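# Four arms build a three-block leaning arch

## Task

Four arms are fixed to the tabletop at these approximate scene-frame positions (metres) and headings (degrees counter-clockwise from +x): arm1 at x=+0.65 y=+0.00 z=+0.72 heading +180; arm2 at x=+0.00 y=+0.65 z=+0.72 heading -90; arm3 at x=-0.65 y=+0.00 z=+0.72 heading +0; arm4 at x=+0.00 y=-0.65 z=+0.72 heading +90. Use the three blocks to make an arch. The two identical leaning blocks must each stand upright on an end (either end), sitting flat on the table, and tilt toward one another. The third block, the keystone, must sit squarely between them, resting on their slanted tops with no gap at either contact. All three blocks must lie along one line. Any number of arms may help. The arch must stand by itself, since anything held up only by a robot at the end does not count. Finally, open the grippers and move the arms away.

## Robot and tools

Robots: four identical Kinova Gen3 arms named arm1, arm2, arm3 and arm4. Each has seven revolute joints, a Robotiq 2F-85 parallel gripper and one wrist camera (arm1_cam_wrist to arm4_cam_wrist). The hand reaches about 1.0 m from the joint-1 axis. The bases sit on the tabletop (z about 0.72) at the spots listed in the task, each one facing the table centre.

Frames: a single scene frame is shared by all arms. Its origin is on the floor and +z points up. The point called hand lies between the fingertips as they would be when closed. The hand's z axis runs out along the fingers, and its y axis is the direction in which the pads close. The true base poses are never printed.

Joints, all in radians: joint1_rad turns the whole arm about a vertical axis. Positive is clockwise seen from above, and at 0 the arm extends the way its base faces. The range is -69.115 to 69.115. joint2_rad is the shoulder, from -2.249 to 2.249. At 0 the arm points straight up, and positive tilts it forward. joint3_rad rolls the upper arm, range ±69.115. joint4_rad is the elbow, range ±2.579. At 0 it is straight, and positive bends the same way as positive joint2 when joint3 is 0. joint5_rad rolls the forearm, range ±69.115. joint6_rad is the wrist bend, range ±2.099. At 0 it is straight, and positive bends like positive joint4 when joint5 is 0. joint7_rad rolls the hand, range ±69.115, and positive is counter-clockwise as seen from behind the hand. gripper_m is the fingertip gap in metres, from 0 (closed) to 0.085 (open). A joint counts as done within ±0.01 rad, and the gripper within ±0.003 m.

execute_actions: the argument actions is a list holding either one action or none. An action is an object keyed by arm name. Under each name there is a "joints" object that maps joint names to absolute targets, not offsets. Arms not named, and joints not named, keep their previous targets and may still be pushing toward them. All named motions start together and may finish at different times. The joints of one arm share speed and acceleration limits, so from rest they arrive together. No action runs longer than 15 s, and a big move may still be short of its target when the result comes back. The optional argument cameras takes a list of camera names or "all". Leaving it out, or passing null, returns every camera, and [] returns none. An unknown key, an unknown camera or an out-of-range value rejects the whole call, and nothing moves. An empty actions list only reports the state and takes pictures.

Results: each arm's joint_positions, and joint_status for each commanded key. The status words are: done; off_target (stopped short and may still push); contact_stop or time_out (the target is dropped and the joint holds where it stopped); not_followed (a safety check withheld the targets, shown with a "joint command not followed" line and usually a cause; the arm may retry them with later actions); and limit_stop_at_motor_heat (resend the target). on_its_own lists motion that this call did not command. The pictures line gives the order of the images. If a stop is reported, any later execute_actions, wait or finished_scene calls in the same reply are skipped.

wait(seconds, 0 to 10): commands nothing, lets the scene run on, and returns the state and images. zoom_image(camera, region=[x0, y0, x1, y1]): region is in pixels of that camera's most recent full image, with (0,0) at the top left, and may be at most 504x504. It returns a sharper crop. read_manual(section="licences") returns licence text only. finished_scene(scene) takes 1 or 2, ends that scene for good and reports success.

Cameras: pinhole with radial distortion, 672x504 images. T_world_to_cam takes scene-frame points into the camera frame. The calibration is only approximate (focal length about 0.5 percent, principal point about 1.5 px, pose about 0.5 degrees and 2.5 mm). Wrist camera poses come from the joint readings, so they can be off by more than that.

Hazards: the arms do not stop when they touch something and can press hard. Hard contact between two arms ends the run, and the self- and inter-arm check can react late. It ignores one arm's gripper or gripper housing against another arm, so plan separated paths, because moves between postures can swing wide. If a joint's contact torque reaches its limit (47.5 N m for joints 1 to 4, 29.9 N m for joints 5 to 7, held weight included), that arm faults and freezes for 10 s. Holding loads heats the motors. A MOTOR HOT warning comes at 60 °C, and at 75 °C the arm goes weak and sinks (an OVER-TEMPERATURE FAULT). Don't drop, slam or knock blocks, and keep them inside the work area, since losing one ends the scene. Loose objects may sometimes get a small push. While you are thinking, the robots hold the last command.

Each tool is called in YAML: its name, and indented under it one key for each argument.

## Session

execute_actions:
  actions: []

Scene clock: 0.00 s.
Motor temperatures (°C, as the motors report them): arm1=[31 28 31 30 33 35 43] | arm2=[33 29 28 28 32 38 38] | arm3=[30 26 28 31 37 36 37] | arm4=[27 29 26 30 35 36 45]
arm1.joint_positions: joint1_rad=-0.009 joint2_rad=-0.397 joint3_rad=-0.074 joint4_rad=+1.511 joint5_rad=-0.032 joint6_rad=+2.025 joint7_rad=+1.481 gripper_m=+0.085
arm1.joint_status: not commanded
arm1.hand: x=+0.5303 y=+0.0032 z=+1.3108 quat_wxyz=(-0.002, +1.000, -0.017, +0.001) (m; scene frame)
arm2.joint_positions: joint1_rad=-0.009 joint2_rad=-0.399 joint3_rad=-0.078 joint4_rad=+1.511 joint5_rad=-0.030 joint6_rad=+2.023 joint7_rad=+1.476 gripper_m=+0.085
arm2.joint_status: not commanded
arm2.hand: x=+0.0000 y=+0.5384 z=+1.3140 quat_wxyz=(-0.009, -0.693, -0.721, +0.004) (m; scene frame)
arm3.joint_positions: joint1_rad=-0.006 joint2_rad=-0.398 joint3_rad=-0.078 joint4_rad=+1.515 joint5_rad=-0.034 joint6_rad=+2.021 joint7_rad=+1.480 gripper_m=+0.085
arm3.joint_status: not commanded
arm3.hand: x=-0.5336 y=-0.0110 z=+1.2843 quat_wxyz=(-0.003, -0.021, -1.000, -0.007) (m; scene frame)
arm4.joint_positions: joint1_rad=-0.012 joint2_rad=-0.397 joint3_rad=-0.074 joint4_rad=+1.514 joint5_rad=-0.034 joint6_rad=+2.024 joint7_rad=+1.480 gripper_m=+0.085
arm4.joint_status: not commanded
arm4.hand: x=-0.0083 y=-0.5335 z=+1.2532 quat_wxyz=(-0.002, +0.720, -0.694, +0.002) (m; scene frame)
pictures: arm1_cam_wrist, arm2_cam_wrist, arm3_cam_wrist, arm4_cam_wrist
Images, in order (width x height): arm1_cam_wrist 672x504, arm2_cam_wrist 672x504, arm3_cam_wrist 672x504, arm4_cam_wrist 672x504.

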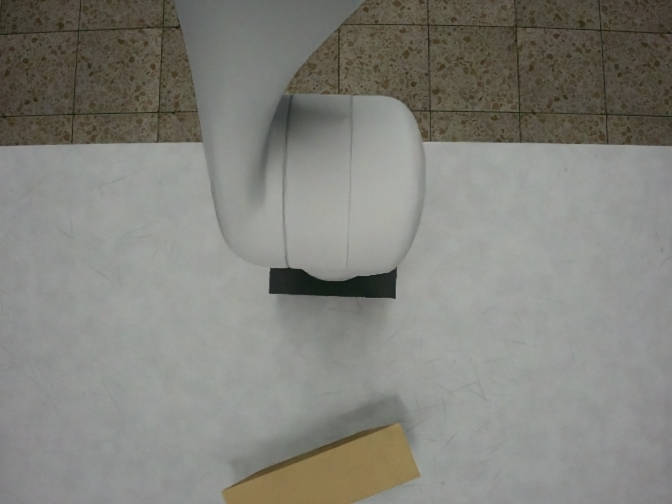

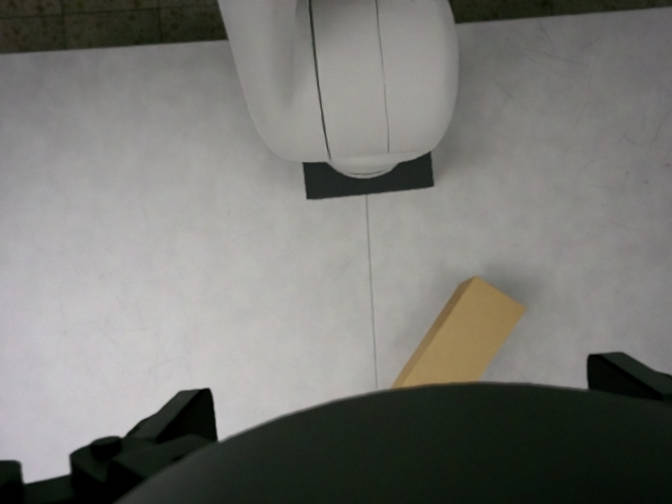

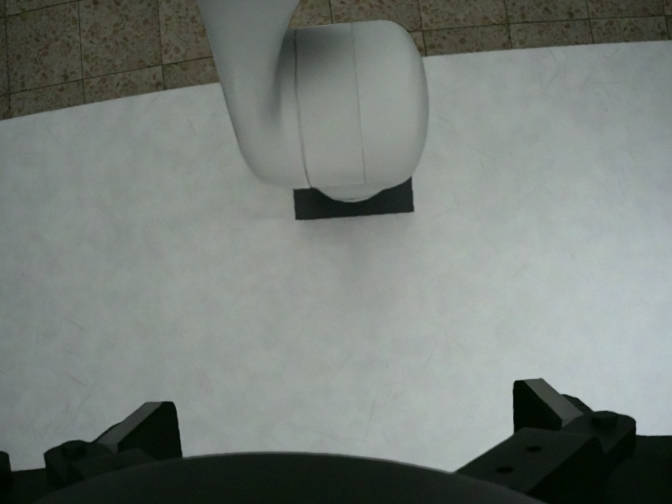

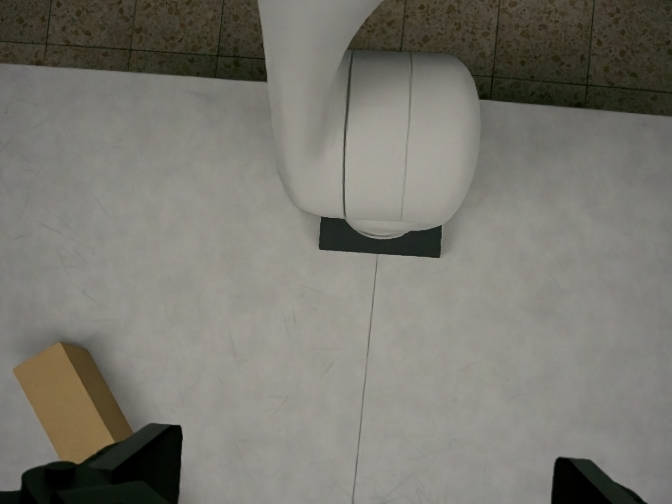

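execute_actions:
  actions:
    - {"arm1":{"joints":{"joint6_rad":1.5}},"arm2":{"joints":{"joint6_rad":1.5}},"arm3":{"joints":{"joint6_rad":1.5}},"arm4":{"joints":{"joint6_rad":1.5}}}

Scene clock: 15.77 s.
Motor temperatures (°C, as the motors report them): arm1=[31 28 31 30 33 35 43] | arm2=[33 29 28 28 32 38 38] | arm3=[30 26 28 31 37 36 37] | arm4=[27 29 26 30 35 36 45]
arm1.joint_positions: joint1_rad=-0.009 joint2_rad=-0.397 joint3_rad=-0.074 joint4_rad=+1.511 joint5_rad=-0.032 joint6_rad=+1.500 joint7_rad=+1.481 gripper_m=+0.085
arm1.joint_status: all done
arm1.hand: x=+0.3743 y=-0.0055 z=+1.3524 quat_wxyz=(+0.017, +0.966, -0.016, -0.258) (m; scene frame)
arm2.joint_positions: joint1_rad=-0.009 joint2_rad=-0.399 joint3_rad=-0.078 joint4_rad=+1.511 joint5_rad=-0.030 joint6_rad=+1.500 joint7_rad=+1.476 gripper_m=+0.085
arm2.joint_status: all done
arm2.hand: x=+0.0207 y=+0.3850 z=+1.3585 quat_wxyz=(-0.211, -0.668, -0.694, +0.164) (m; scene frame)
arm3.joint_positions: joint1_rad=-0.006 joint2_rad=-0.398 joint3_rad=-0.078 joint4_rad=+1.515 joint5_rad=-0.034 joint6_rad=+1.500 joint7_rad=+1.480 gripper_m=+0.085
arm3.joint_status: all done
arm3.hand: x=-0.3792 y=-0.0040 z=+1.3266 quat_wxyz=(-0.260, -0.022, -0.965, -0.025) (m; scene frame)
arm4.joint_positions: joint1_rad=-0.012 joint2_rad=-0.397 joint3_rad=-0.074 joint4_rad=+1.514 joint5_rad=-0.034 joint6_rad=+1.500 joint7_rad=+1.480 gripper_m=+0.085
arm4.joint_status: all done
arm4.hand: x=-0.0283 y=-0.3790 z=+1.2951 quat_wxyz=(-0.165, +0.696, -0.670, -0.200) (m; scene frame)
pictures: arm1_cam_wrist, arm2_cam_wrist, arm3_cam_wrist, arm4_cam_wrist
camera_calibration (this result's frames):
arm1_cam_wrist: T_world_to_cam=[[0.000612611, -0.999976, 0.0068538, -0.0266146], [-0.897432, 0.0024738, 0.441145, -0.192228], [-0.441152, -0.00642107, -0.89741, 1.51799], [0, 0, 0, 1]] pos_world=[0.497167, -0.0163914, 1.44724]
arm2_cam_wrist: T_world_to_cam=[[0.997793, -0.0306528, 0.0588961, -0.0754357], [-0.0590675, -0.814906, 0.576575, -0.43557], [0.0303212, -0.578782, -0.814919, 1.48162], [0, 0, 0, 1]] pos_world=[0.00461668, 0.500275, 1.46298]
arm3_cam_wrist: T_world_to_cam=[[0.117047, 0.989685, 0.082608, -0.0585753], [0.845985, -0.142929, 0.513693, -0.311523], [0.520202, 0.00975891, -0.853988, 1.4812], [0, 0, 0, 1]] pos_world=[-0.500124, -0.00100956, 1.42979]
arm4_cam_wrist: T_world_to_cam=[[-0.998638, -0.0339018, -0.0396462, 0.0221666], [-0.0491831, 0.865185, 0.499035, -0.266308], [0.0173831, 0.500305, -0.865674, 1.45687], [0, 0, 0, 1]] pos_world=[-0.0162864, -0.497724, 1.39495]
Images, in order (width x height): arm1_cam_wrist 672x504, arm2_cam_wrist 672x504, arm3_cam_wrist 672x504, arm4_cam_wrist 672x504.

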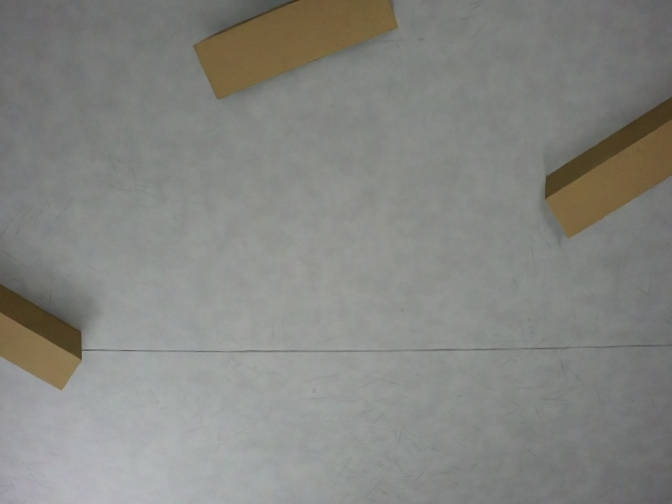

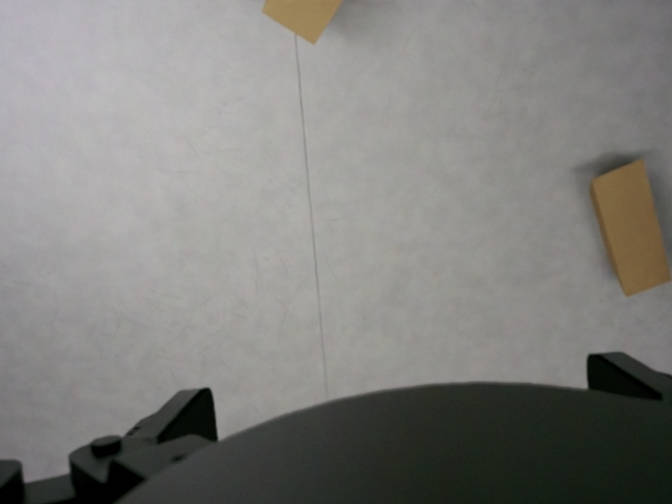

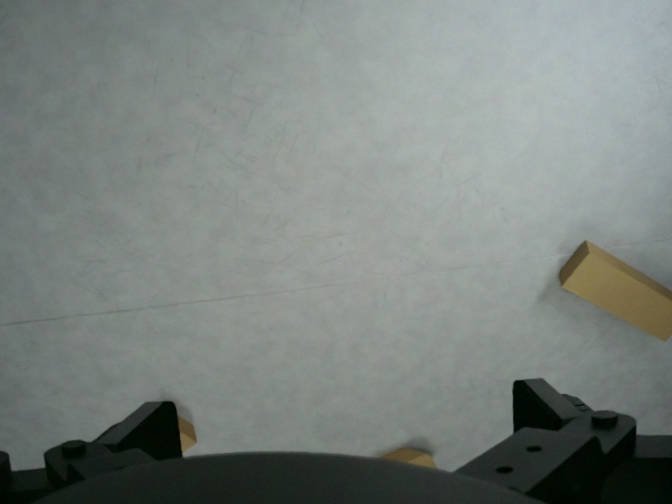

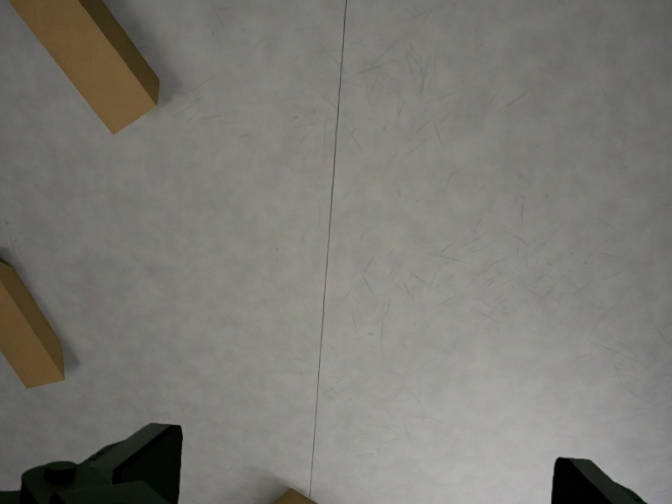

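zoom_image:
  camera: "arm4_cam_wrist"
  region: [0, 0, 300, 420]

execute_actions:
  actions:
    - {"arm3":{"joints":{"joint2_rad":0.3,"joint3_rad":0,"joint4_rad":2.3,"joint5_rad":0,"joint6_rad":-0.85,"joint7_rad":-1.5708}},"arm2":{"joints":{"joint1_rad":0.0,"joint6_rad":1.85,"joint7_rad":-1.5708}},"arm4":{"joints":{"joint1_rad":0.5,"joint6_rad":1.85,"joint7_rad":-1.5708}},"arm1":{"joints":{"joint6_rad":1.95,"joint7_rad":-1.5708}}}

Region (0, 0, 300, 420) of arm4_cam_wrist's 672x504 image, scaled by 1.200; it fills the left 360 columns of this view, and the rest is white.

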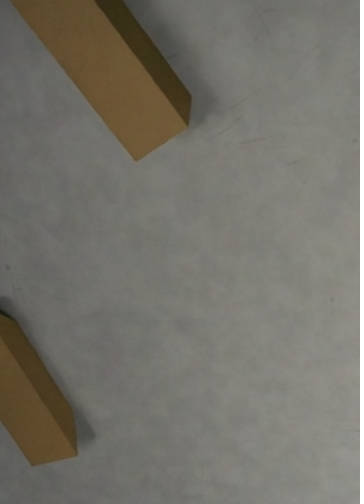

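Scene clock: 34.93 s.
Motor temperatures (°C, as the motors report them): arm1=[31 28 31 30 33 35 43] | arm2=[33 29 28 28 32 38 38] | arm3=[30 26 28 31 37 37 37] | arm4=[27 29 26 30 35 36 45]
arm1.joint_positions: joint1_rad=-0.009 joint2_rad=-0.397 joint3_rad=-0.074 joint4_rad=+1.511 joint5_rad=-0.032 joint6_rad=+1.950 joint7_rad=-1.571 gripper_m=+0.085
arm1.joint_status: all done
arm1.hand: x=+0.5069 y=+0.0019 z=+1.3116 quat_wxyz=(+0.037, +0.028, -0.999, -0.001) (m; scene frame)
arm2.joint_positions: joint1_rad=+0.000 joint2_rad=-0.399 joint3_rad=-0.078 joint4_rad=+1.511 joint5_rad=-0.030 joint6_rad=+1.850 joint7_rad=-1.571 gripper_m=+0.085
arm2.joint_status: all done
arm2.hand: x=+0.0057 y=+0.4852 z=+1.3196 quat_wxyz=(-0.061, -0.747, +0.658, -0.073) (m; scene frame)
arm3.joint_positions: joint1_rad=-0.006 joint2_rad=+0.300 joint3_rad=+0.000 joint4_rad=+2.300 joint5_rad=+0.000 joint6_rad=-0.850 joint7_rad=-1.571 gripper_m=+0.085
arm3.joint_status: all done
arm3.hand: x=-0.0620 y=-0.0519 z=+1.1483 quat_wxyz=(-0.007, -0.766, +0.019, -0.642) (m; scene frame)
arm4.joint_positions: joint1_rad=+0.500 joint2_rad=-0.397 joint3_rad=-0.074 joint4_rad=+1.514 joint5_rad=-0.034 joint6_rad=+1.850 joint7_rad=-1.571 gripper_m=+0.085
arm4.joint_status: all done
arm4.hand: x=+0.0711 y=-0.4967 z=+1.2586 quat_wxyz=(+0.048, -0.826, -0.557, -0.075) (m; scene frame)
pictures: arm1_cam_wrist, arm2_cam_wrist, arm3_cam_wrist, arm4_cam_wrist
camera_calibration (this result's frames):
arm1_cam_wrist: T_world_to_cam=[[-0.0937787, 0.99551, -0.0128657, 0.0508478], [0.98624, 0.0911227, -0.137943, -0.250701], [-0.136151, -0.0256247, -0.990357, 1.50728], [0, 0, 0, 1]] pos_world=[0.457238, 0.0108487, 1.45881]
arm2_cam_wrist: T_world_to_cam=[[-0.996571, -0.0596919, -0.0572981, 0.123659], [-0.0532669, 0.992748, -0.107765, -0.306418], [0.0633153, -0.104344, -0.992524, 1.51239], [0, 0, 0, 1]] pos_world=[0.0111553, 0.469387, 1.47515]
arm3_cam_wrist: T_world_to_cam=[[-0.0301929, -0.994179, -0.103426, 0.0679532], [-0.194201, 0.107336, -0.975072, 1.16292], [0.980497, -0.00935468, -0.196312, 0.436679], [0, 0, 0, 1]] pos_world=[-0.20027, -0.053181, 1.22668]
arm4_cam_wrist: T_world_to_cam=[[0.939269, -0.336849, -0.0656281, -0.139646], [-0.343183, -0.922111, -0.178711, -0.155169], [-0.00031785, 0.19038, -0.98171, 1.47582], [0, 0, 0, 1]] pos_world=[0.0783824, -0.471089, 1.41193]
Images, in order (width x height): arm1_cam_wrist 672x504, arm2_cam_wrist 672x504, arm3_cam_wrist 672x504, arm4_cam_wrist 672x504.

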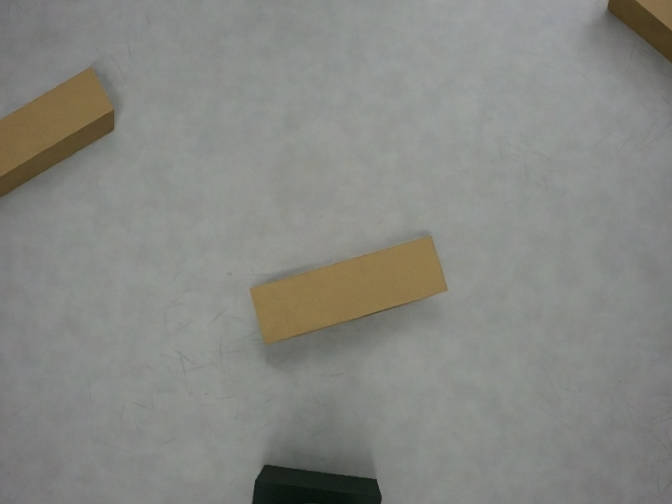

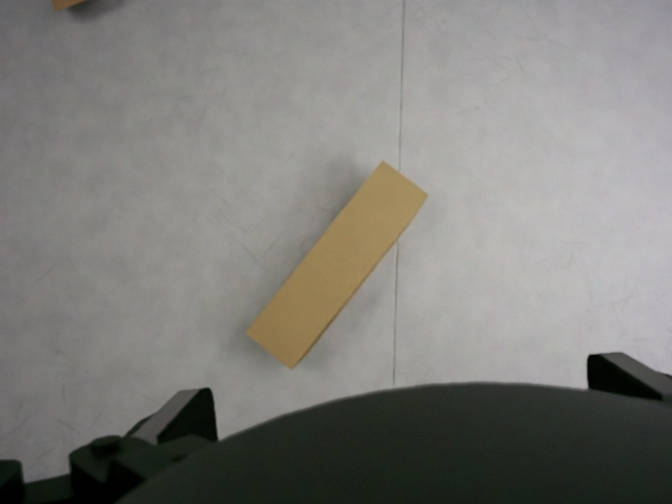

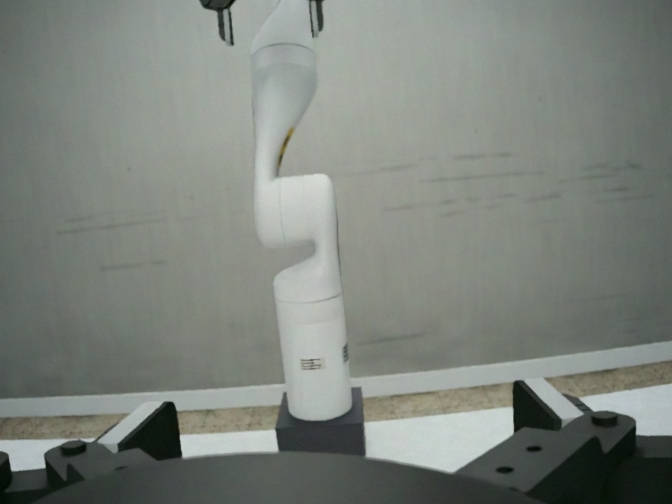

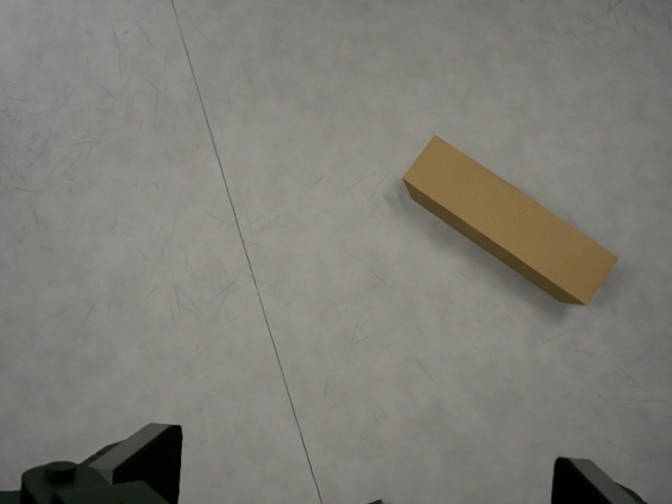

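execute_actions:
  actions:
    - {"arm3":{"joints":{"joint1_rad":-0.06,"joint2_rad":1.0,"joint4_rad":2.0,"joint6_rad":-1.05}},"arm2":{"joints":{"joint1_rad":-0.18,"joint2_rad":0.16,"joint3_rad":0,"joint4_rad":2.349,"joint5_rad":0,"joint6_rad":0.633,"joint7_rad":-2.41}},"arm4":{"joints":{"joint1_rad":0.777,"joint2_rad":0.292,"joint3_rad":0,"joint4_rad":1.888,"joint5_rad":0,"joint6_rad":0.962,"joint7_rad":-0.236}},"arm1":{"joints":{"joint1_rad":0,"joint2_rad":0.147,"joint3_rad":0,"joint4_rad":2.344,"joint5_rad":0,"joint6_rad":0.65,"joint7_rad":-2.73}}}

Scene clock: 126.03 s.
Motor temperatures (°C, as the motors report them): arm1=[31 28 31 30 33 35 43] | arm2=[33 29 28 28 32 38 38] | arm3=[30 27 28 31 37 37 37] | arm4=[27 29 26 31 35 36 45]
arm1.joint_positions: joint1_rad=+0.000 joint2_rad=+0.147 joint3_rad=+0.000 joint4_rad=+2.344 joint5_rad=+0.000 joint6_rad=+0.650 joint7_rad=-2.730 gripper_m=+0.085
arm1.joint_status: all done
arm1.hand: x=+0.4003 y=+0.0335 z=+0.9496 quat_wxyz=(+0.000, -0.563, -0.827, -0.002) (m; scene frame)
arm2.joint_positions: joint1_rad=-0.180 joint2_rad=+0.160 joint3_rad=+0.000 joint4_rad=+2.349 joint5_rad=+0.000 joint6_rad=+0.633 joint7_rad=-2.410 gripper_m=+0.085
arm2.joint_status: all done
arm2.hand: x=+0.0299 y=+0.4017 z=+0.9510 quat_wxyz=(+0.001, -0.459, +0.889, -0.008) (m; scene frame)
arm3.joint_positions: joint1_rad=-0.060 joint2_rad=+1.000 joint3_rad=+0.000 joint4_rad=+2.000 joint5_rad=+0.000 joint6_rad=-1.050 joint7_rad=-1.571 gripper_m=+0.085
arm3.joint_status: all done
arm3.hand: x=+0.0356 y=-0.0146 z=+0.8728 quat_wxyz=(+0.010, -0.827, -0.003, -0.563) (m; scene frame)
arm4.joint_positions: joint1_rad=+0.777 joint2_rad=+0.292 joint3_rad=+0.000 joint4_rad=+1.888 joint5_rad=+0.000 joint6_rad=+0.962 joint7_rad=-0.236 gripper_m=+0.085
arm4.joint_status: all done
arm4.hand: x=+0.2737 y=-0.3910 z=+0.9530 quat_wxyz=(-0.003, -0.471, -0.882, -0.003) (m; scene frame)
pictures: arm1_cam_wrist, arm2_cam_wrist, arm3_cam_wrist, arm4_cam_wrist
camera_calibration (this result's frames):
arm1_cam_wrist: T_world_to_cam=[[0.915844, 0.401274, -0.0144833, -0.377917], [0.399525, -0.91427, -0.0670082, 0.00281353], [-0.0401303, 0.0555826, -0.997647, 1.10082], [0, 0, 0, 1]] pos_world=[0.389165, 0.0930337, 1.09295]
arm2_cam_wrist: T_world_to_cam=[[-0.768256, 0.63786, -0.0540168, -0.168389], [0.6335, 0.769697, 0.0790204, -0.370537], [0.0919805, 0.0264882, -0.995408, 1.08564], [0, 0, 0, 1]] pos_world=[0.00551175, 0.363852, 1.10084]
arm3_cam_wrist: T_world_to_cam=[[0.00589022, -0.994671, -0.102931, 0.07783], [-0.389191, 0.0925366, -0.916497, 0.864845], [0.921138, 0.0454582, -0.386572, 0.456239], [0, 0, 0, 1]] pos_world=[-0.084128, -0.0233544, 0.977008]
arm4_cam_wrist: T_world_to_cam=[[0.813965, 0.576873, -0.0683922, 0.0798587], [0.578298, -0.815825, 0.00127335, -0.424988], [-0.0550615, -0.0405876, -0.997658, 1.09557], [0, 0, 0, 1]] pos_world=[0.241091, -0.348317, 1.09901]
Images, in order (width x height): arm1_cam_wrist 672x504, arm2_cam_wrist 672x504, arm3_cam_wrist 672x504, arm4_cam_wrist 672x504.

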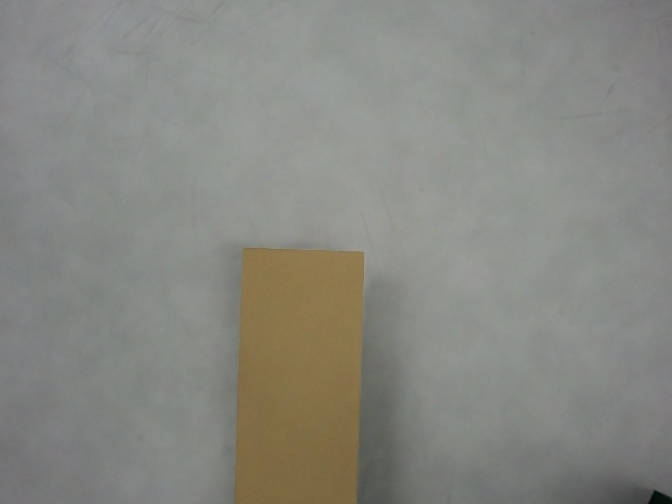

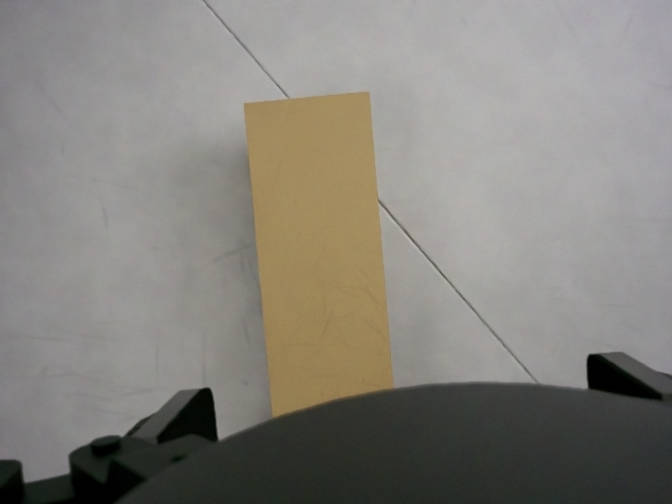

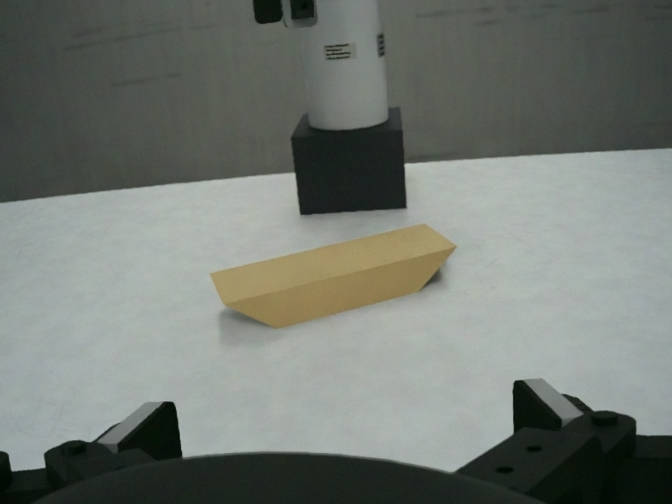

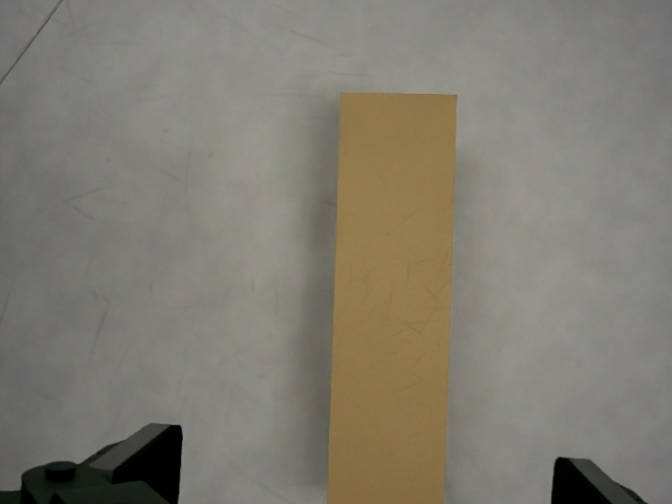

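zoom_image:
  camera: "arm3_cam_wrist"
  region: [190, 190, 480, 350]

Region (190, 190, 480, 350) of arm3_cam_wrist's 672x504 image, scaled by 1.738; it fills the top 278 rows of this view, and the rest is white.

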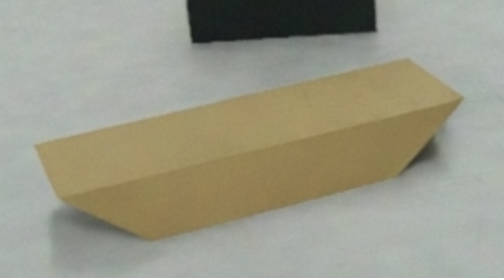

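execute_actions:
  actions:
    - {"arm2":{"joints":{"joint1_rad":-0.313,"joint2_rad":0.6876,"joint4_rad":2.4691,"joint6_rad":-0.0151,"joint7_rad":-2.538}},"arm4":{"joints":{"joint1_rad":0.724,"joint2_rad":0.6008,"joint4_rad":2.0482,"joint6_rad":0.4926,"joint7_rad":-0.293}},"arm1":{"joints":{"joint1_rad":-0.0733,"joint2_rad":0.6666,"joint4_rad":2.4956,"joint6_rad":-0.0206,"joint7_rad":-2.80}}}

Scene clock: 180.03 s.
Motor temperatures (°C, as the motors report them): arm1=[31 29 31 30 33 35 43] | arm2=[33 29 28 28 32 38 38] | arm3=[30 28 28 31 37 37 37] | arm4=[27 30 26 31 35 36 45]
arm1.joint_positions: joint1_rad=-0.073 joint2_rad=+0.666 joint3_rad=+0.000 joint4_rad=+2.496 joint5_rad=+0.000 joint6_rad=-0.021 joint7_rad=-2.800 gripper_m=+0.085
arm1.joint_status: all done
arm1.hand: x=+0.3975 y=+0.0155 z=+0.7999 quat_wxyz=(-0.001, -0.561, -0.828, -0.002) (m; scene frame)
arm2.joint_positions: joint1_rad=-0.313 joint2_rad=+0.687 joint3_rad=+0.000 joint4_rad=+2.469 joint5_rad=+0.000 joint6_rad=-0.015 joint7_rad=-2.538 gripper_m=+0.085
arm2.joint_status: all done
arm2.hand: x=+0.0678 y=+0.3971 z=+0.8004 quat_wxyz=(+0.001, -0.461, +0.887, -0.008) (m; scene frame)
arm3.joint_positions: joint1_rad=-0.060 joint2_rad=+1.000 joint3_rad=+0.000 joint4_rad=+2.000 joint5_rad=+0.000 joint6_rad=-1.050 joint7_rad=-1.571 gripper_m=+0.085
arm3.joint_status: not commanded
arm3.hand: x=+0.0356 y=-0.0146 z=+0.8728 quat_wxyz=(+0.010, -0.827, -0.003, -0.563) (m; scene frame)
arm4.joint_positions: joint1_rad=+0.724 joint2_rad=+0.601 joint3_rad=+0.000 joint4_rad=+2.048 joint5_rad=+0.000 joint6_rad=+0.493 joint7_rad=-0.293 gripper_m=+0.085
arm4.joint_status: all done
arm4.hand: x=+0.2656 y=-0.3705 z=+0.8000 quat_wxyz=(-0.003, -0.473, -0.881, -0.003) (m; scene frame)
pictures: arm1_cam_wrist, arm2_cam_wrist, arm3_cam_wrist, arm4_cam_wrist
camera_calibration (this result's frames):
arm1_cam_wrist: T_world_to_cam=[[0.914538, 0.404257, -0.0140184, -0.370225], [0.402539, -0.912966, -0.0667527, -0.024072], [-0.0397836, 0.0554049, -0.997671, 0.952226], [0, 0, 0, 1]] pos_world=[0.386158, 0.0749312, 0.943211]
arm2_cam_wrist: T_world_to_cam=[[-0.771422, 0.633992, -0.0544182, -0.142428], [0.629648, 0.772888, 0.0786578, -0.379872], [0.0919276, 0.0264141, -0.995415, 0.932409], [0, 0, 0, 1]] pos_world=[0.0435994, 0.359268, 0.950263]
arm3_cam_wrist: T_world_to_cam=[[0.00588977, -0.994671, -0.10293, 0.0778287], [-0.389217, 0.0925347, -0.916486, 0.864815], [0.921127, 0.0454601, -0.386598, 0.456259], [0, 0, 0, 1]] pos_world=[-0.0841299, -0.0233529, 0.976991]
arm4_cam_wrist: T_world_to_cam=[[0.816303, 0.573604, -0.0680335, 0.0620396], [0.575001, -0.818152, 0.00116656, -0.403282], [-0.0549926, -0.0400716, -0.997682, 0.943497], [0, 0, 0, 1]] pos_world=[0.23313, -0.327725, 0.946002]
Images, in order (width x height): arm1_cam_wrist 672x504, arm2_cam_wrist 672x504, arm3_cam_wrist 672x504, arm4_cam_wrist 672x504.

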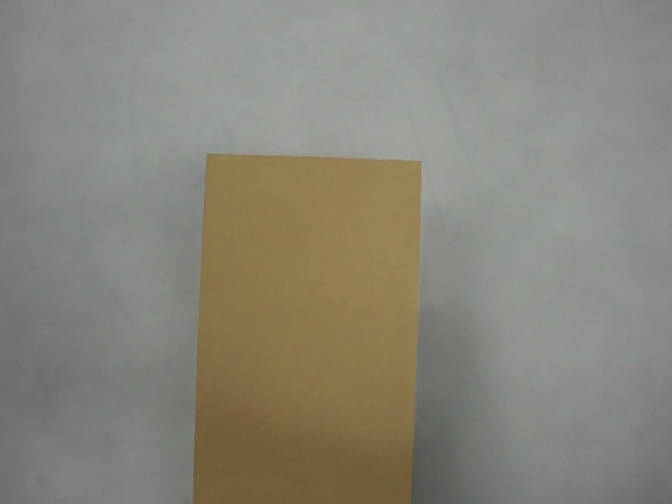

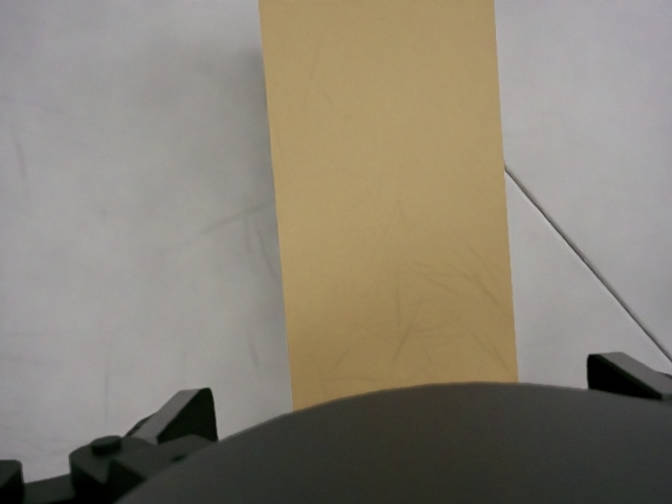

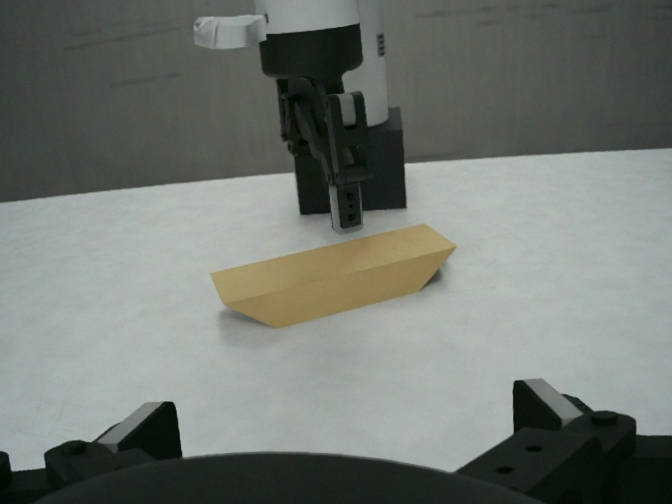

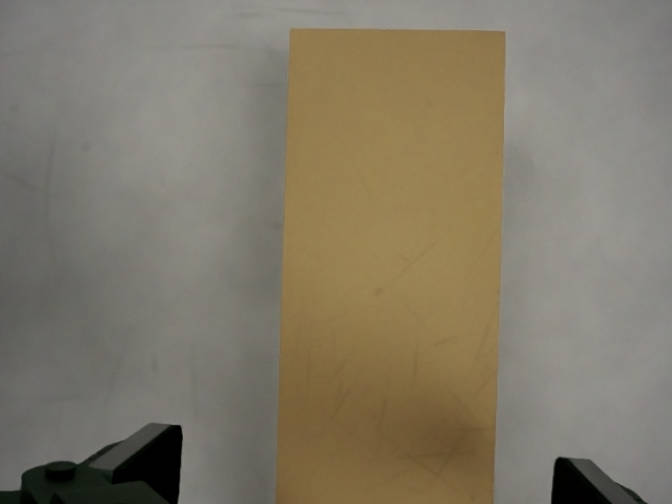

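execute_actions:
  actions:
    - {"arm2":{"joints":{"joint2_rad":0.8708,"joint4_rad":2.4613,"joint6_rad":-0.1905}},"arm4":{"joints":{"joint2_rad":0.7185,"joint4_rad":2.0672,"joint6_rad":0.3559}},"arm1":{"joints":{"joint2_rad":0.8738,"joint4_rad":2.4888,"joint6_rad":-0.221}}}
  cameras: ["arm3_cam_wrist"]

execute_actions:
  actions:
    - {"arm2":{"joints":{"gripper_m":0.05}},"arm4":{"joints":{"gripper_m":0.05}},"arm1":{"joints":{"gripper_m":0.05}}}
  cameras: ["arm3_cam_wrist"]

Scene clock: 203.27 s.
Motor temperatures (°C, as the motors report them): arm1=[31 29 31 30 33 35 43] | arm2=[33 30 28 28 32 38 38] | arm3=[30 29 28 31 37 37 37] | arm4=[27 31 26 31 35 36 45]
arm1.joint_positions: joint1_rad=-0.073 joint2_rad=+0.873 joint3_rad=+0.000 joint4_rad=+2.489 joint5_rad=+0.000 joint6_rad=-0.221 joint7_rad=-2.800 gripper_m=+0.085
arm1.joint_status: all done
arm1.hand: x=+0.3977 y=+0.0156 z=+0.7469 quat_wxyz=(-0.001, -0.561, -0.828, -0.002) (m; scene frame)
arm2.joint_positions: joint1_rad=-0.313 joint2_rad=+0.871 joint3_rad=+0.000 joint4_rad=+2.461 joint5_rad=+0.000 joint6_rad=-0.190 joint7_rad=-2.538 gripper_m=+0.085
arm2.joint_status: all done
arm2.hand: x=+0.0683 y=+0.3965 z=+0.7520 quat_wxyz=(+0.001, -0.461, +0.887, -0.008) (m; scene frame)
arm3.joint_positions: joint1_rad=-0.060 joint2_rad=+1.000 joint3_rad=+0.000 joint4_rad=+2.000 joint5_rad=+0.000 joint6_rad=-1.050 joint7_rad=-1.571 gripper_m=+0.085
arm3.joint_status: not commanded
arm3.hand: x=+0.0356 y=-0.0146 z=+0.8728 quat_wxyz=(+0.010, -0.827, -0.003, -0.563) (m; scene frame)
arm4.joint_positions: joint1_rad=+0.724 joint2_rad=+0.718 joint3_rad=+0.000 joint4_rad=+2.067 joint5_rad=+0.000 joint6_rad=+0.356 joint7_rad=-0.293 gripper_m=+0.085
arm4.joint_status: all done
arm4.hand: x=+0.2660 y=-0.3704 z=+0.7520 quat_wxyz=(-0.003, -0.473, -0.881, -0.003) (m; scene frame)
pictures: arm3_cam_wrist
camera_calibration (this result's frames):
arm3_cam_wrist: T_world_to_cam=[[0.00588958, -0.994671, -0.10293, 0.0778285], [-0.389218, 0.0925347, -0.916486, 0.864814], [0.921127, 0.0454599, -0.386599, 0.456259], [0, 0, 0, 1]] pos_world=[-0.0841299, -0.0233531, 0.97699]
Images, in order (width x height): arm3_cam_wrist 672x504.

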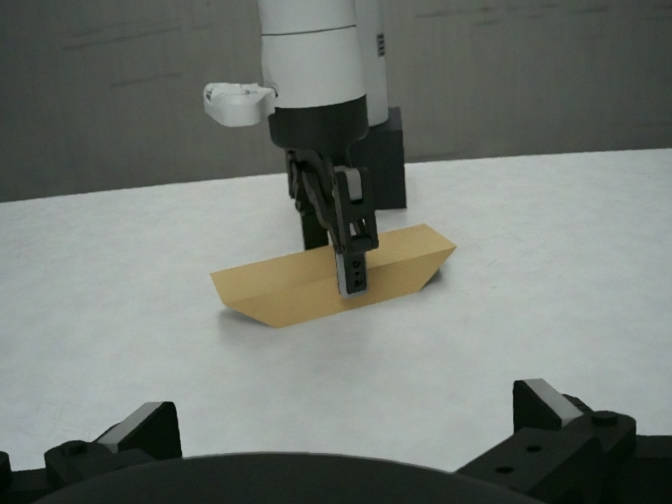

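Scene clock: 204.03 s.
Motor temperatures (°C, as the motors report them): arm1=[31 29 31 30 33 35 43] | arm2=[33 30 28 28 32 38 38] | arm3=[30 29 28 31 37 37 37] | arm4=[27 31 26 31 35 36 45]
arm1.joint_positions: joint1_rad=-0.073 joint2_rad=+0.871 joint3_rad=+0.000 joint4_rad=+2.490 joint5_rad=+0.000 joint6_rad=-0.221 joint7_rad=-2.800 gripper_m=+0.058
arm1.joint_status: gripper_m off_target (ended at +0.058, target +0.050)
arm1.hand: x=+0.3976 y=+0.0156 z=+0.7476 quat_wxyz=(+0.000, -0.561, -0.828, -0.002) (m; scene frame)
arm2.joint_positions: joint1_rad=-0.313 joint2_rad=+0.868 joint3_rad=+0.000 joint4_rad=+2.463 joint5_rad=+0.000 joint6_rad=-0.189 joint7_rad=-2.538 gripper_m=+0.059
arm2.joint_status: gripper_m off_target (ended at +0.059, target +0.050)
arm2.hand: x=+0.0680 y=+0.3970 z=+0.7527 quat_wxyz=(+0.001, -0.461, +0.888, -0.008) (m; scene frame)
arm3.joint_positions: joint1_rad=-0.060 joint2_rad=+1.000 joint3_rad=+0.000 joint4_rad=+2.000 joint5_rad=+0.000 joint6_rad=-1.050 joint7_rad=-1.571 gripper_m=+0.085
arm3.joint_status: not commanded
arm3.hand: x=+0.0356 y=-0.0146 z=+0.8728 quat_wxyz=(+0.010, -0.827, -0.003, -0.563) (m; scene frame)
arm4.joint_positions: joint1_rad=+0.724 joint2_rad=+0.716 joint3_rad=+0.000 joint4_rad=+2.066 joint5_rad=+0.000 joint6_rad=+0.356 joint7_rad=-0.293 gripper_m=+0.057
arm4.joint_status: gripper_m off_target (ended at +0.057, target +0.050)
arm4.hand: x=+0.2668 y=-0.3697 z=+0.7531 quat_wxyz=(-0.003, -0.473, -0.881, -0.004) (m; scene frame)
pictures: arm3_cam_wrist
camera_calibration (this result's frames):
arm3_cam_wrist: T_world_to_cam=[[0.00588994, -0.994671, -0.10293, 0.0778289], [-0.389217, 0.0925348, -0.916486, 0.864815], [0.921127, 0.0454602, -0.386598, 0.456259], [0, 0, 0, 1]] pos_world=[-0.0841299, -0.0233529, 0.976991]
Images, in order (width x height): arm3_cam_wrist 672x504.

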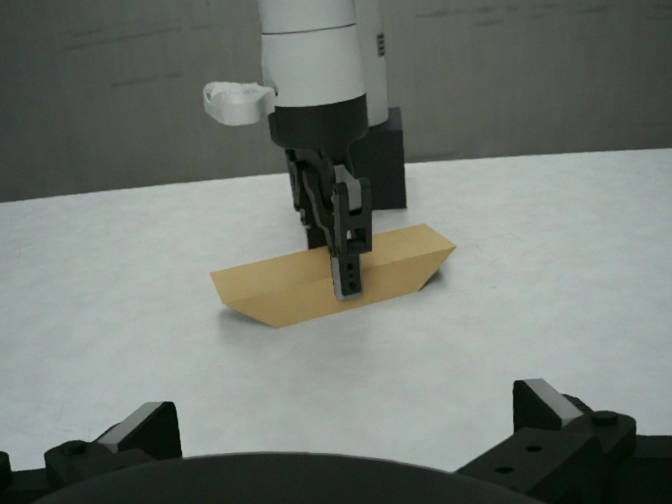

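execute_actions:
  actions:
    - {"arm2":{"joints":{"joint2_rad":0.16,"joint4_rad":2.349,"joint6_rad":0.633}},"arm4":{"joints":{"joint2_rad":0.292,"joint4_rad":1.888,"joint6_rad":0.962}},"arm1":{"joints":{"joint2_rad":0.147,"joint4_rad":2.344,"joint6_rad":0.65}},"arm3":{"joints":{"joint1_rad":-2.22,"joint2_rad":0.9,"joint4_rad":2.24,"joint5_rad":-2.49,"joint6_rad":-1.3}}}

Scene clock: 240.17 s.
Motor temperatures (°C, as the motors report them): arm1=[31 29 31 30 33 35 43] | arm2=[33 30 28 28 32 38 38] | arm3=[30 29 28 31 37 37 37] | arm4=[27 31 26 31 35 36 45]
arm1.joint_positions: joint1_rad=-0.073 joint2_rad=+0.148 joint3_rad=+0.000 joint4_rad=+2.345 joint5_rad=+0.000 joint6_rad=+0.650 joint7_rad=-2.800 gripper_m=+0.058
arm1.joint_status: all done
arm1.hand: x=+0.3989 y=+0.0151 z=+0.9492 quat_wxyz=(-0.001, -0.561, -0.828, -0.003) (m; scene frame)
arm2.joint_positions: joint1_rad=-0.313 joint2_rad=+0.161 joint3_rad=+0.000 joint4_rad=+2.350 joint5_rad=+0.000 joint6_rad=+0.633 joint7_rad=-2.538 gripper_m=+0.059
arm2.joint_status: all done
arm2.hand: x=+0.0628 y=+0.4088 z=+0.9507 quat_wxyz=(+0.001, -0.461, +0.887, -0.006) (m; scene frame)
arm3.joint_positions: joint1_rad=-2.220 joint2_rad=+0.900 joint3_rad=+0.000 joint4_rad=+2.240 joint5_rad=-2.490 joint6_rad=-1.300 joint7_rad=-1.571 gripper_m=+0.085
arm3.joint_status: all done
arm3.hand: x=-0.5351 y=+0.1907 z=+0.9360 quat_wxyz=(-0.089, -0.786, +0.129, -0.598) (m; scene frame)
arm4.joint_positions: joint1_rad=+0.724 joint2_rad=+0.294 joint3_rad=+0.000 joint4_rad=+1.889 joint5_rad=+0.000 joint6_rad=+0.962 joint7_rad=-0.293 gripper_m=+0.057
arm4.joint_status: all done
arm4.hand: x=+0.2590 y=-0.3774 z=+0.9518 quat_wxyz=(-0.003, -0.473, -0.881, -0.001) (m; scene frame)
pictures: arm1_cam_wrist, arm2_cam_wrist, arm3_cam_wrist, arm4_cam_wrist
camera_calibration (this result's frames):
arm1_cam_wrist: T_world_to_cam=[[0.914533, 0.404296, -0.0131996, -0.369986], [0.402636, -0.912947, -0.0664257, -0.0153617], [-0.0389062, 0.0554338, -0.997704, 1.10098], [0, 0, 0, 1]] pos_world=[0.387384, 0.0745278, 1.09255]
arm2_cam_wrist: T_world_to_cam=[[-0.771524, 0.634085, -0.0518355, -0.148008], [0.629673, 0.772711, 0.0801805, -0.398929], [0.0908951, 0.0292218, -0.995432, 1.08108], [0, 0, 0, 1]] pos_world=[0.0387383, 0.370516, 1.10045]
arm3_cam_wrist: T_world_to_cam=[[-0.308078, -0.945546, -0.105025, 0.116418], [-0.246084, 0.185839, -0.951266, 0.773006], [0.918983, -0.267219, -0.289937, 0.965108], [0, 0, 0, 1]] pos_world=[-0.660828, 0.224319, 1.02738]
arm4_cam_wrist: T_world_to_cam=[[0.816141, 0.573422, -0.0714176, 0.0849261], [0.575009, -0.818145, 0.0020515, -0.406115], [-0.0572536, -0.0427401, -0.997444, 1.09374], [0, 0, 0, 1]] pos_world=[0.226829, -0.334212, 1.09785]
Images, in order (width x height): arm1_cam_wrist 672x504, arm2_cam_wrist 672x504, arm3_cam_wrist 672x504, arm4_cam_wrist 672x504.

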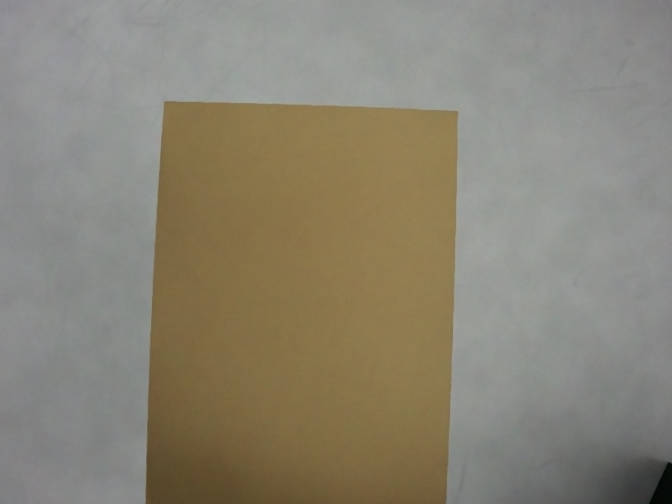

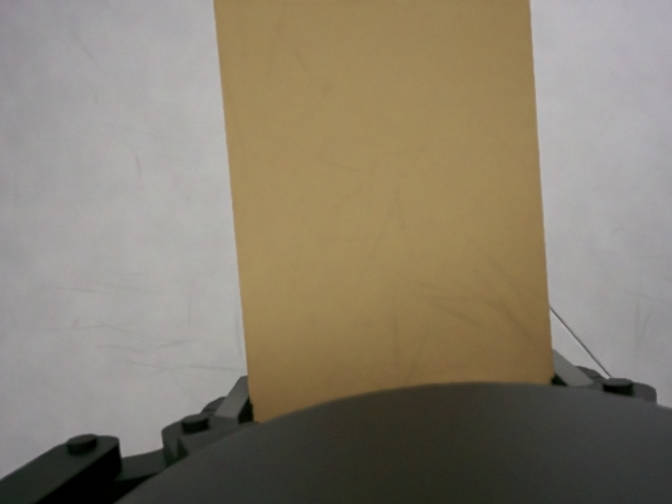

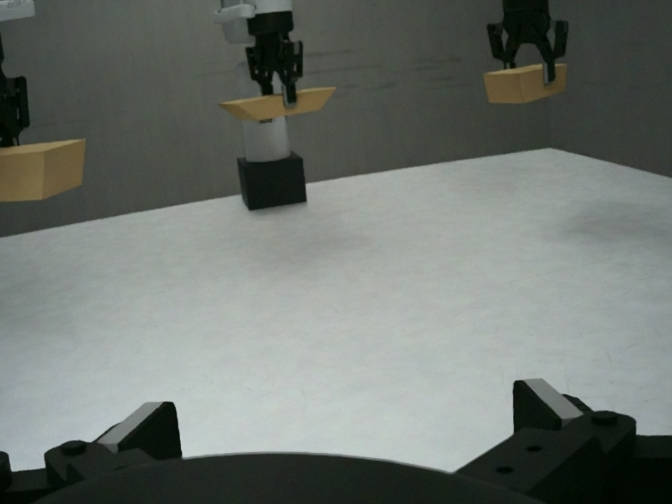

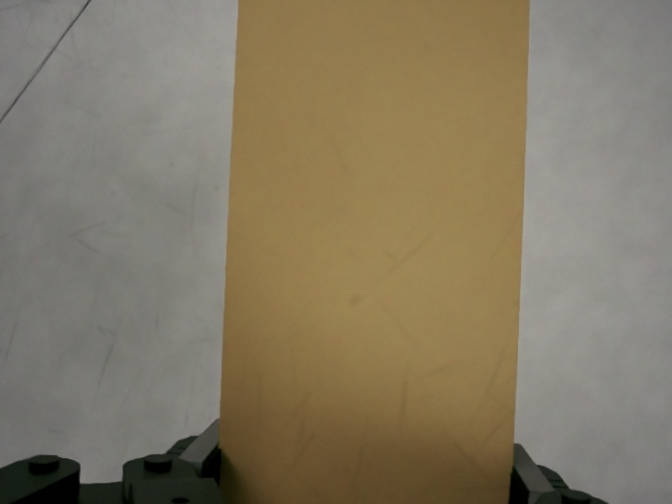

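execute_actions:
  actions:
    - {"arm2":{"joints":{"joint1_rad":0.004,"joint2_rad":1.1349,"joint4_rad":2.4684,"joint6_rad":-1.6483,"joint7_rad":-1.5708}},"arm4":{"joints":{"joint1_rad":-0.007,"joint2_rad":0.917,"joint4_rad":2.5236,"joint6_rad":-1.4856,"joint7_rad":-1.5708}},"arm1":{"joints":{"joint2_rad":0.9428,"joint4_rad":0.5029,"joint6_rad":1.6959,"joint7_rad":-3.14}}}

zoom_image:
  camera: "arm3_cam_wrist"
  region: [100, 0, 604, 400]

Scene clock: 274.37 s.
Motor temperatures (°C, as the motors report them): arm1=[31 29 31 30 33 35 43] | arm2=[33 30 28 28 32 38 38] | arm3=[30 29 28 31 37 37 37] | arm4=[27 31 26 31 35 36 45]
arm1.joint_positions: joint1_rad=-0.073 joint2_rad=+0.945 joint3_rad=+0.000 joint4_rad=+0.504 joint5_rad=+0.000 joint6_rad=+1.696 joint7_rad=-3.140 gripper_m=+0.058
arm1.joint_status: all done
arm1.hand: x=-0.0016 y=-0.0002 z=+1.0668 quat_wxyz=(-0.001, -0.693, -0.721, -0.003) (m; scene frame)
arm2.joint_positions: joint1_rad=+0.004 joint2_rad=+1.138 joint3_rad=+0.000 joint4_rad=+2.469 joint5_rad=+0.000 joint6_rad=-1.646 joint7_rad=-1.571 gripper_m=+0.059
arm2.joint_status: all done
arm2.hand: x=-0.0057 y=+0.1235 z=+0.8809 quat_wxyz=(-0.387, -0.594, +0.576, -0.407) (m; scene frame)
arm3.joint_positions: joint1_rad=-2.220 joint2_rad=+0.900 joint3_rad=+0.000 joint4_rad=+2.240 joint5_rad=-2.490 joint6_rad=-1.300 joint7_rad=-1.571 gripper_m=+0.085
arm3.joint_status: not commanded
arm3.hand: x=-0.5352 y=+0.1907 z=+0.9360 quat_wxyz=(-0.089, -0.786, +0.129, -0.598) (m; scene frame)
arm4.joint_positions: joint1_rad=-0.007 joint2_rad=+0.920 joint3_rad=+0.000 joint4_rad=+2.525 joint5_rad=+0.000 joint6_rad=-1.483 joint7_rad=-1.571 gripper_m=+0.057
arm4.joint_status: all done
arm4.hand: x=+0.0035 y=-0.1228 z=+0.8763 quat_wxyz=(+0.399, -0.574, -0.600, -0.389) (m; scene frame)
pictures: arm1_cam_wrist, arm2_cam_wrist, arm3_cam_wrist, arm4_cam_wrist
camera_calibration (this result's frames):
arm1_cam_wrist: T_world_to_cam=[[0.997021, 0.0762099, -0.011856, 0.00261865], [0.0752334, -0.994838, -0.0680906, 0.141031], [-0.0169839, 0.0669958, -0.997609, 1.2035], [0, 0, 0, 1]] pos_world=[0.00721913, 0.0594738, 1.21026]
arm2_cam_wrist: T_world_to_cam=[[-0.994613, -0.0456067, -0.0930878, 0.0954068], [0.0631491, 0.44556, -0.893022, 0.764717], [0.082204, -0.89409, -0.44028, 0.651137], [0, 0, 0, 1]] pos_world=[-0.00692433, 0.245799, 0.978473]
arm3_cam_wrist: T_world_to_cam=[[-0.307859, -0.945617, -0.105033, 0.116569], [-0.246121, 0.185789, -0.951266, 0.772984], [0.919047, -0.267005, -0.289933, 0.965146], [0, 0, 0, 1]] pos_world=[-0.66088, 0.224317, 1.02738]
arm4_cam_wrist: T_world_to_cam=[[0.992908, 0.118796, 0.00458232, 0.0189458], [0.0491754, -0.375309, -0.925594, 0.818281], [-0.108237, 0.919256, -0.378489, 0.590601], [0, 0, 0, 1]] pos_world=[0.00487437, -0.238056, 0.980846]
Images, in order (width x height): arm1_cam_wrist 672x504, arm2_cam_wrist 672x504, arm3_cam_wrist 672x504, arm4_cam_wrist 672x504.

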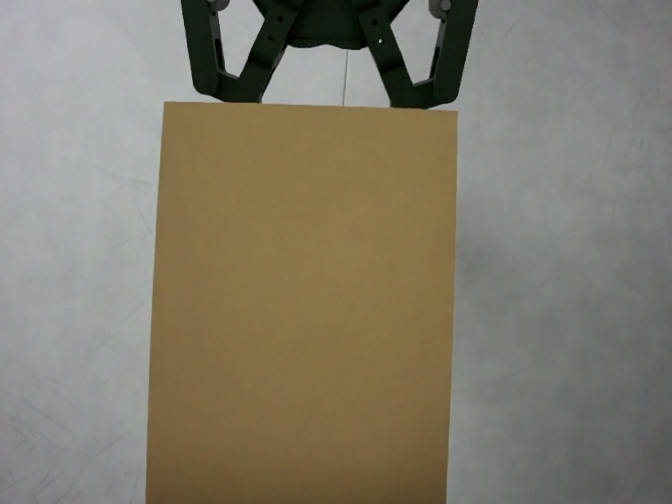

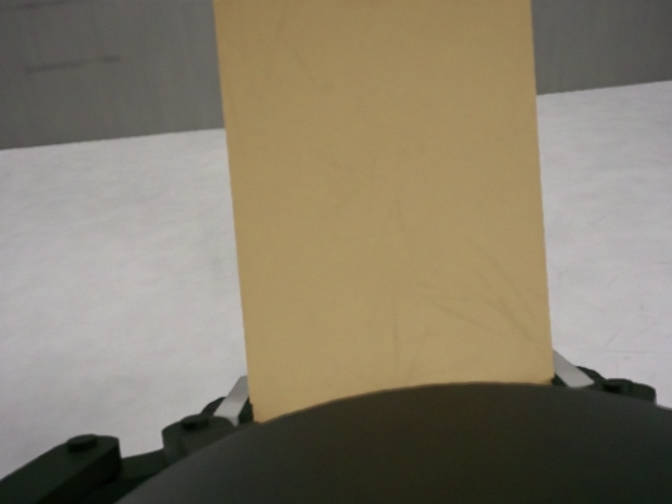

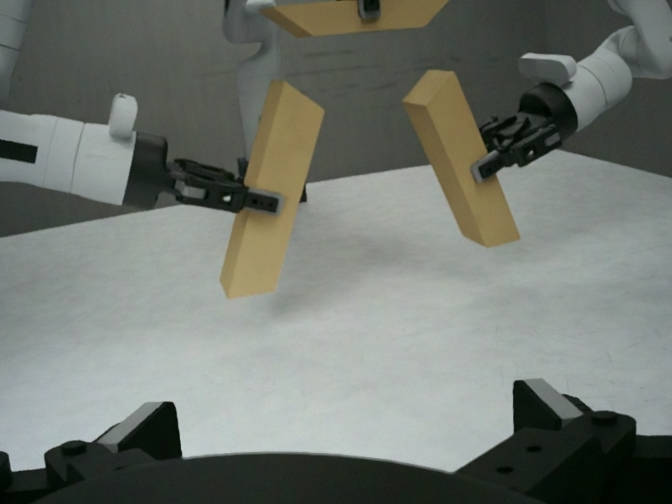

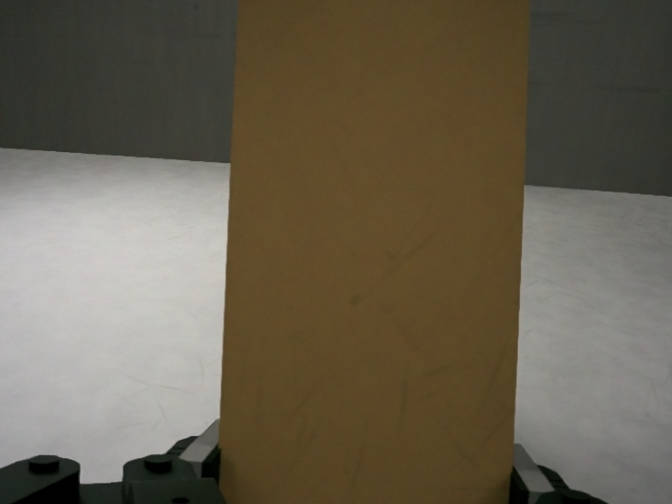

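Region (100, 0, 604, 400) of arm3_cam_wrist's 672x504 image, scaled by 1.000; it fills the top 400 rows of this view, and the rest is white.

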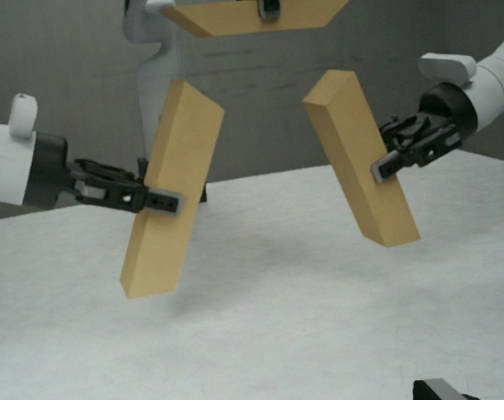

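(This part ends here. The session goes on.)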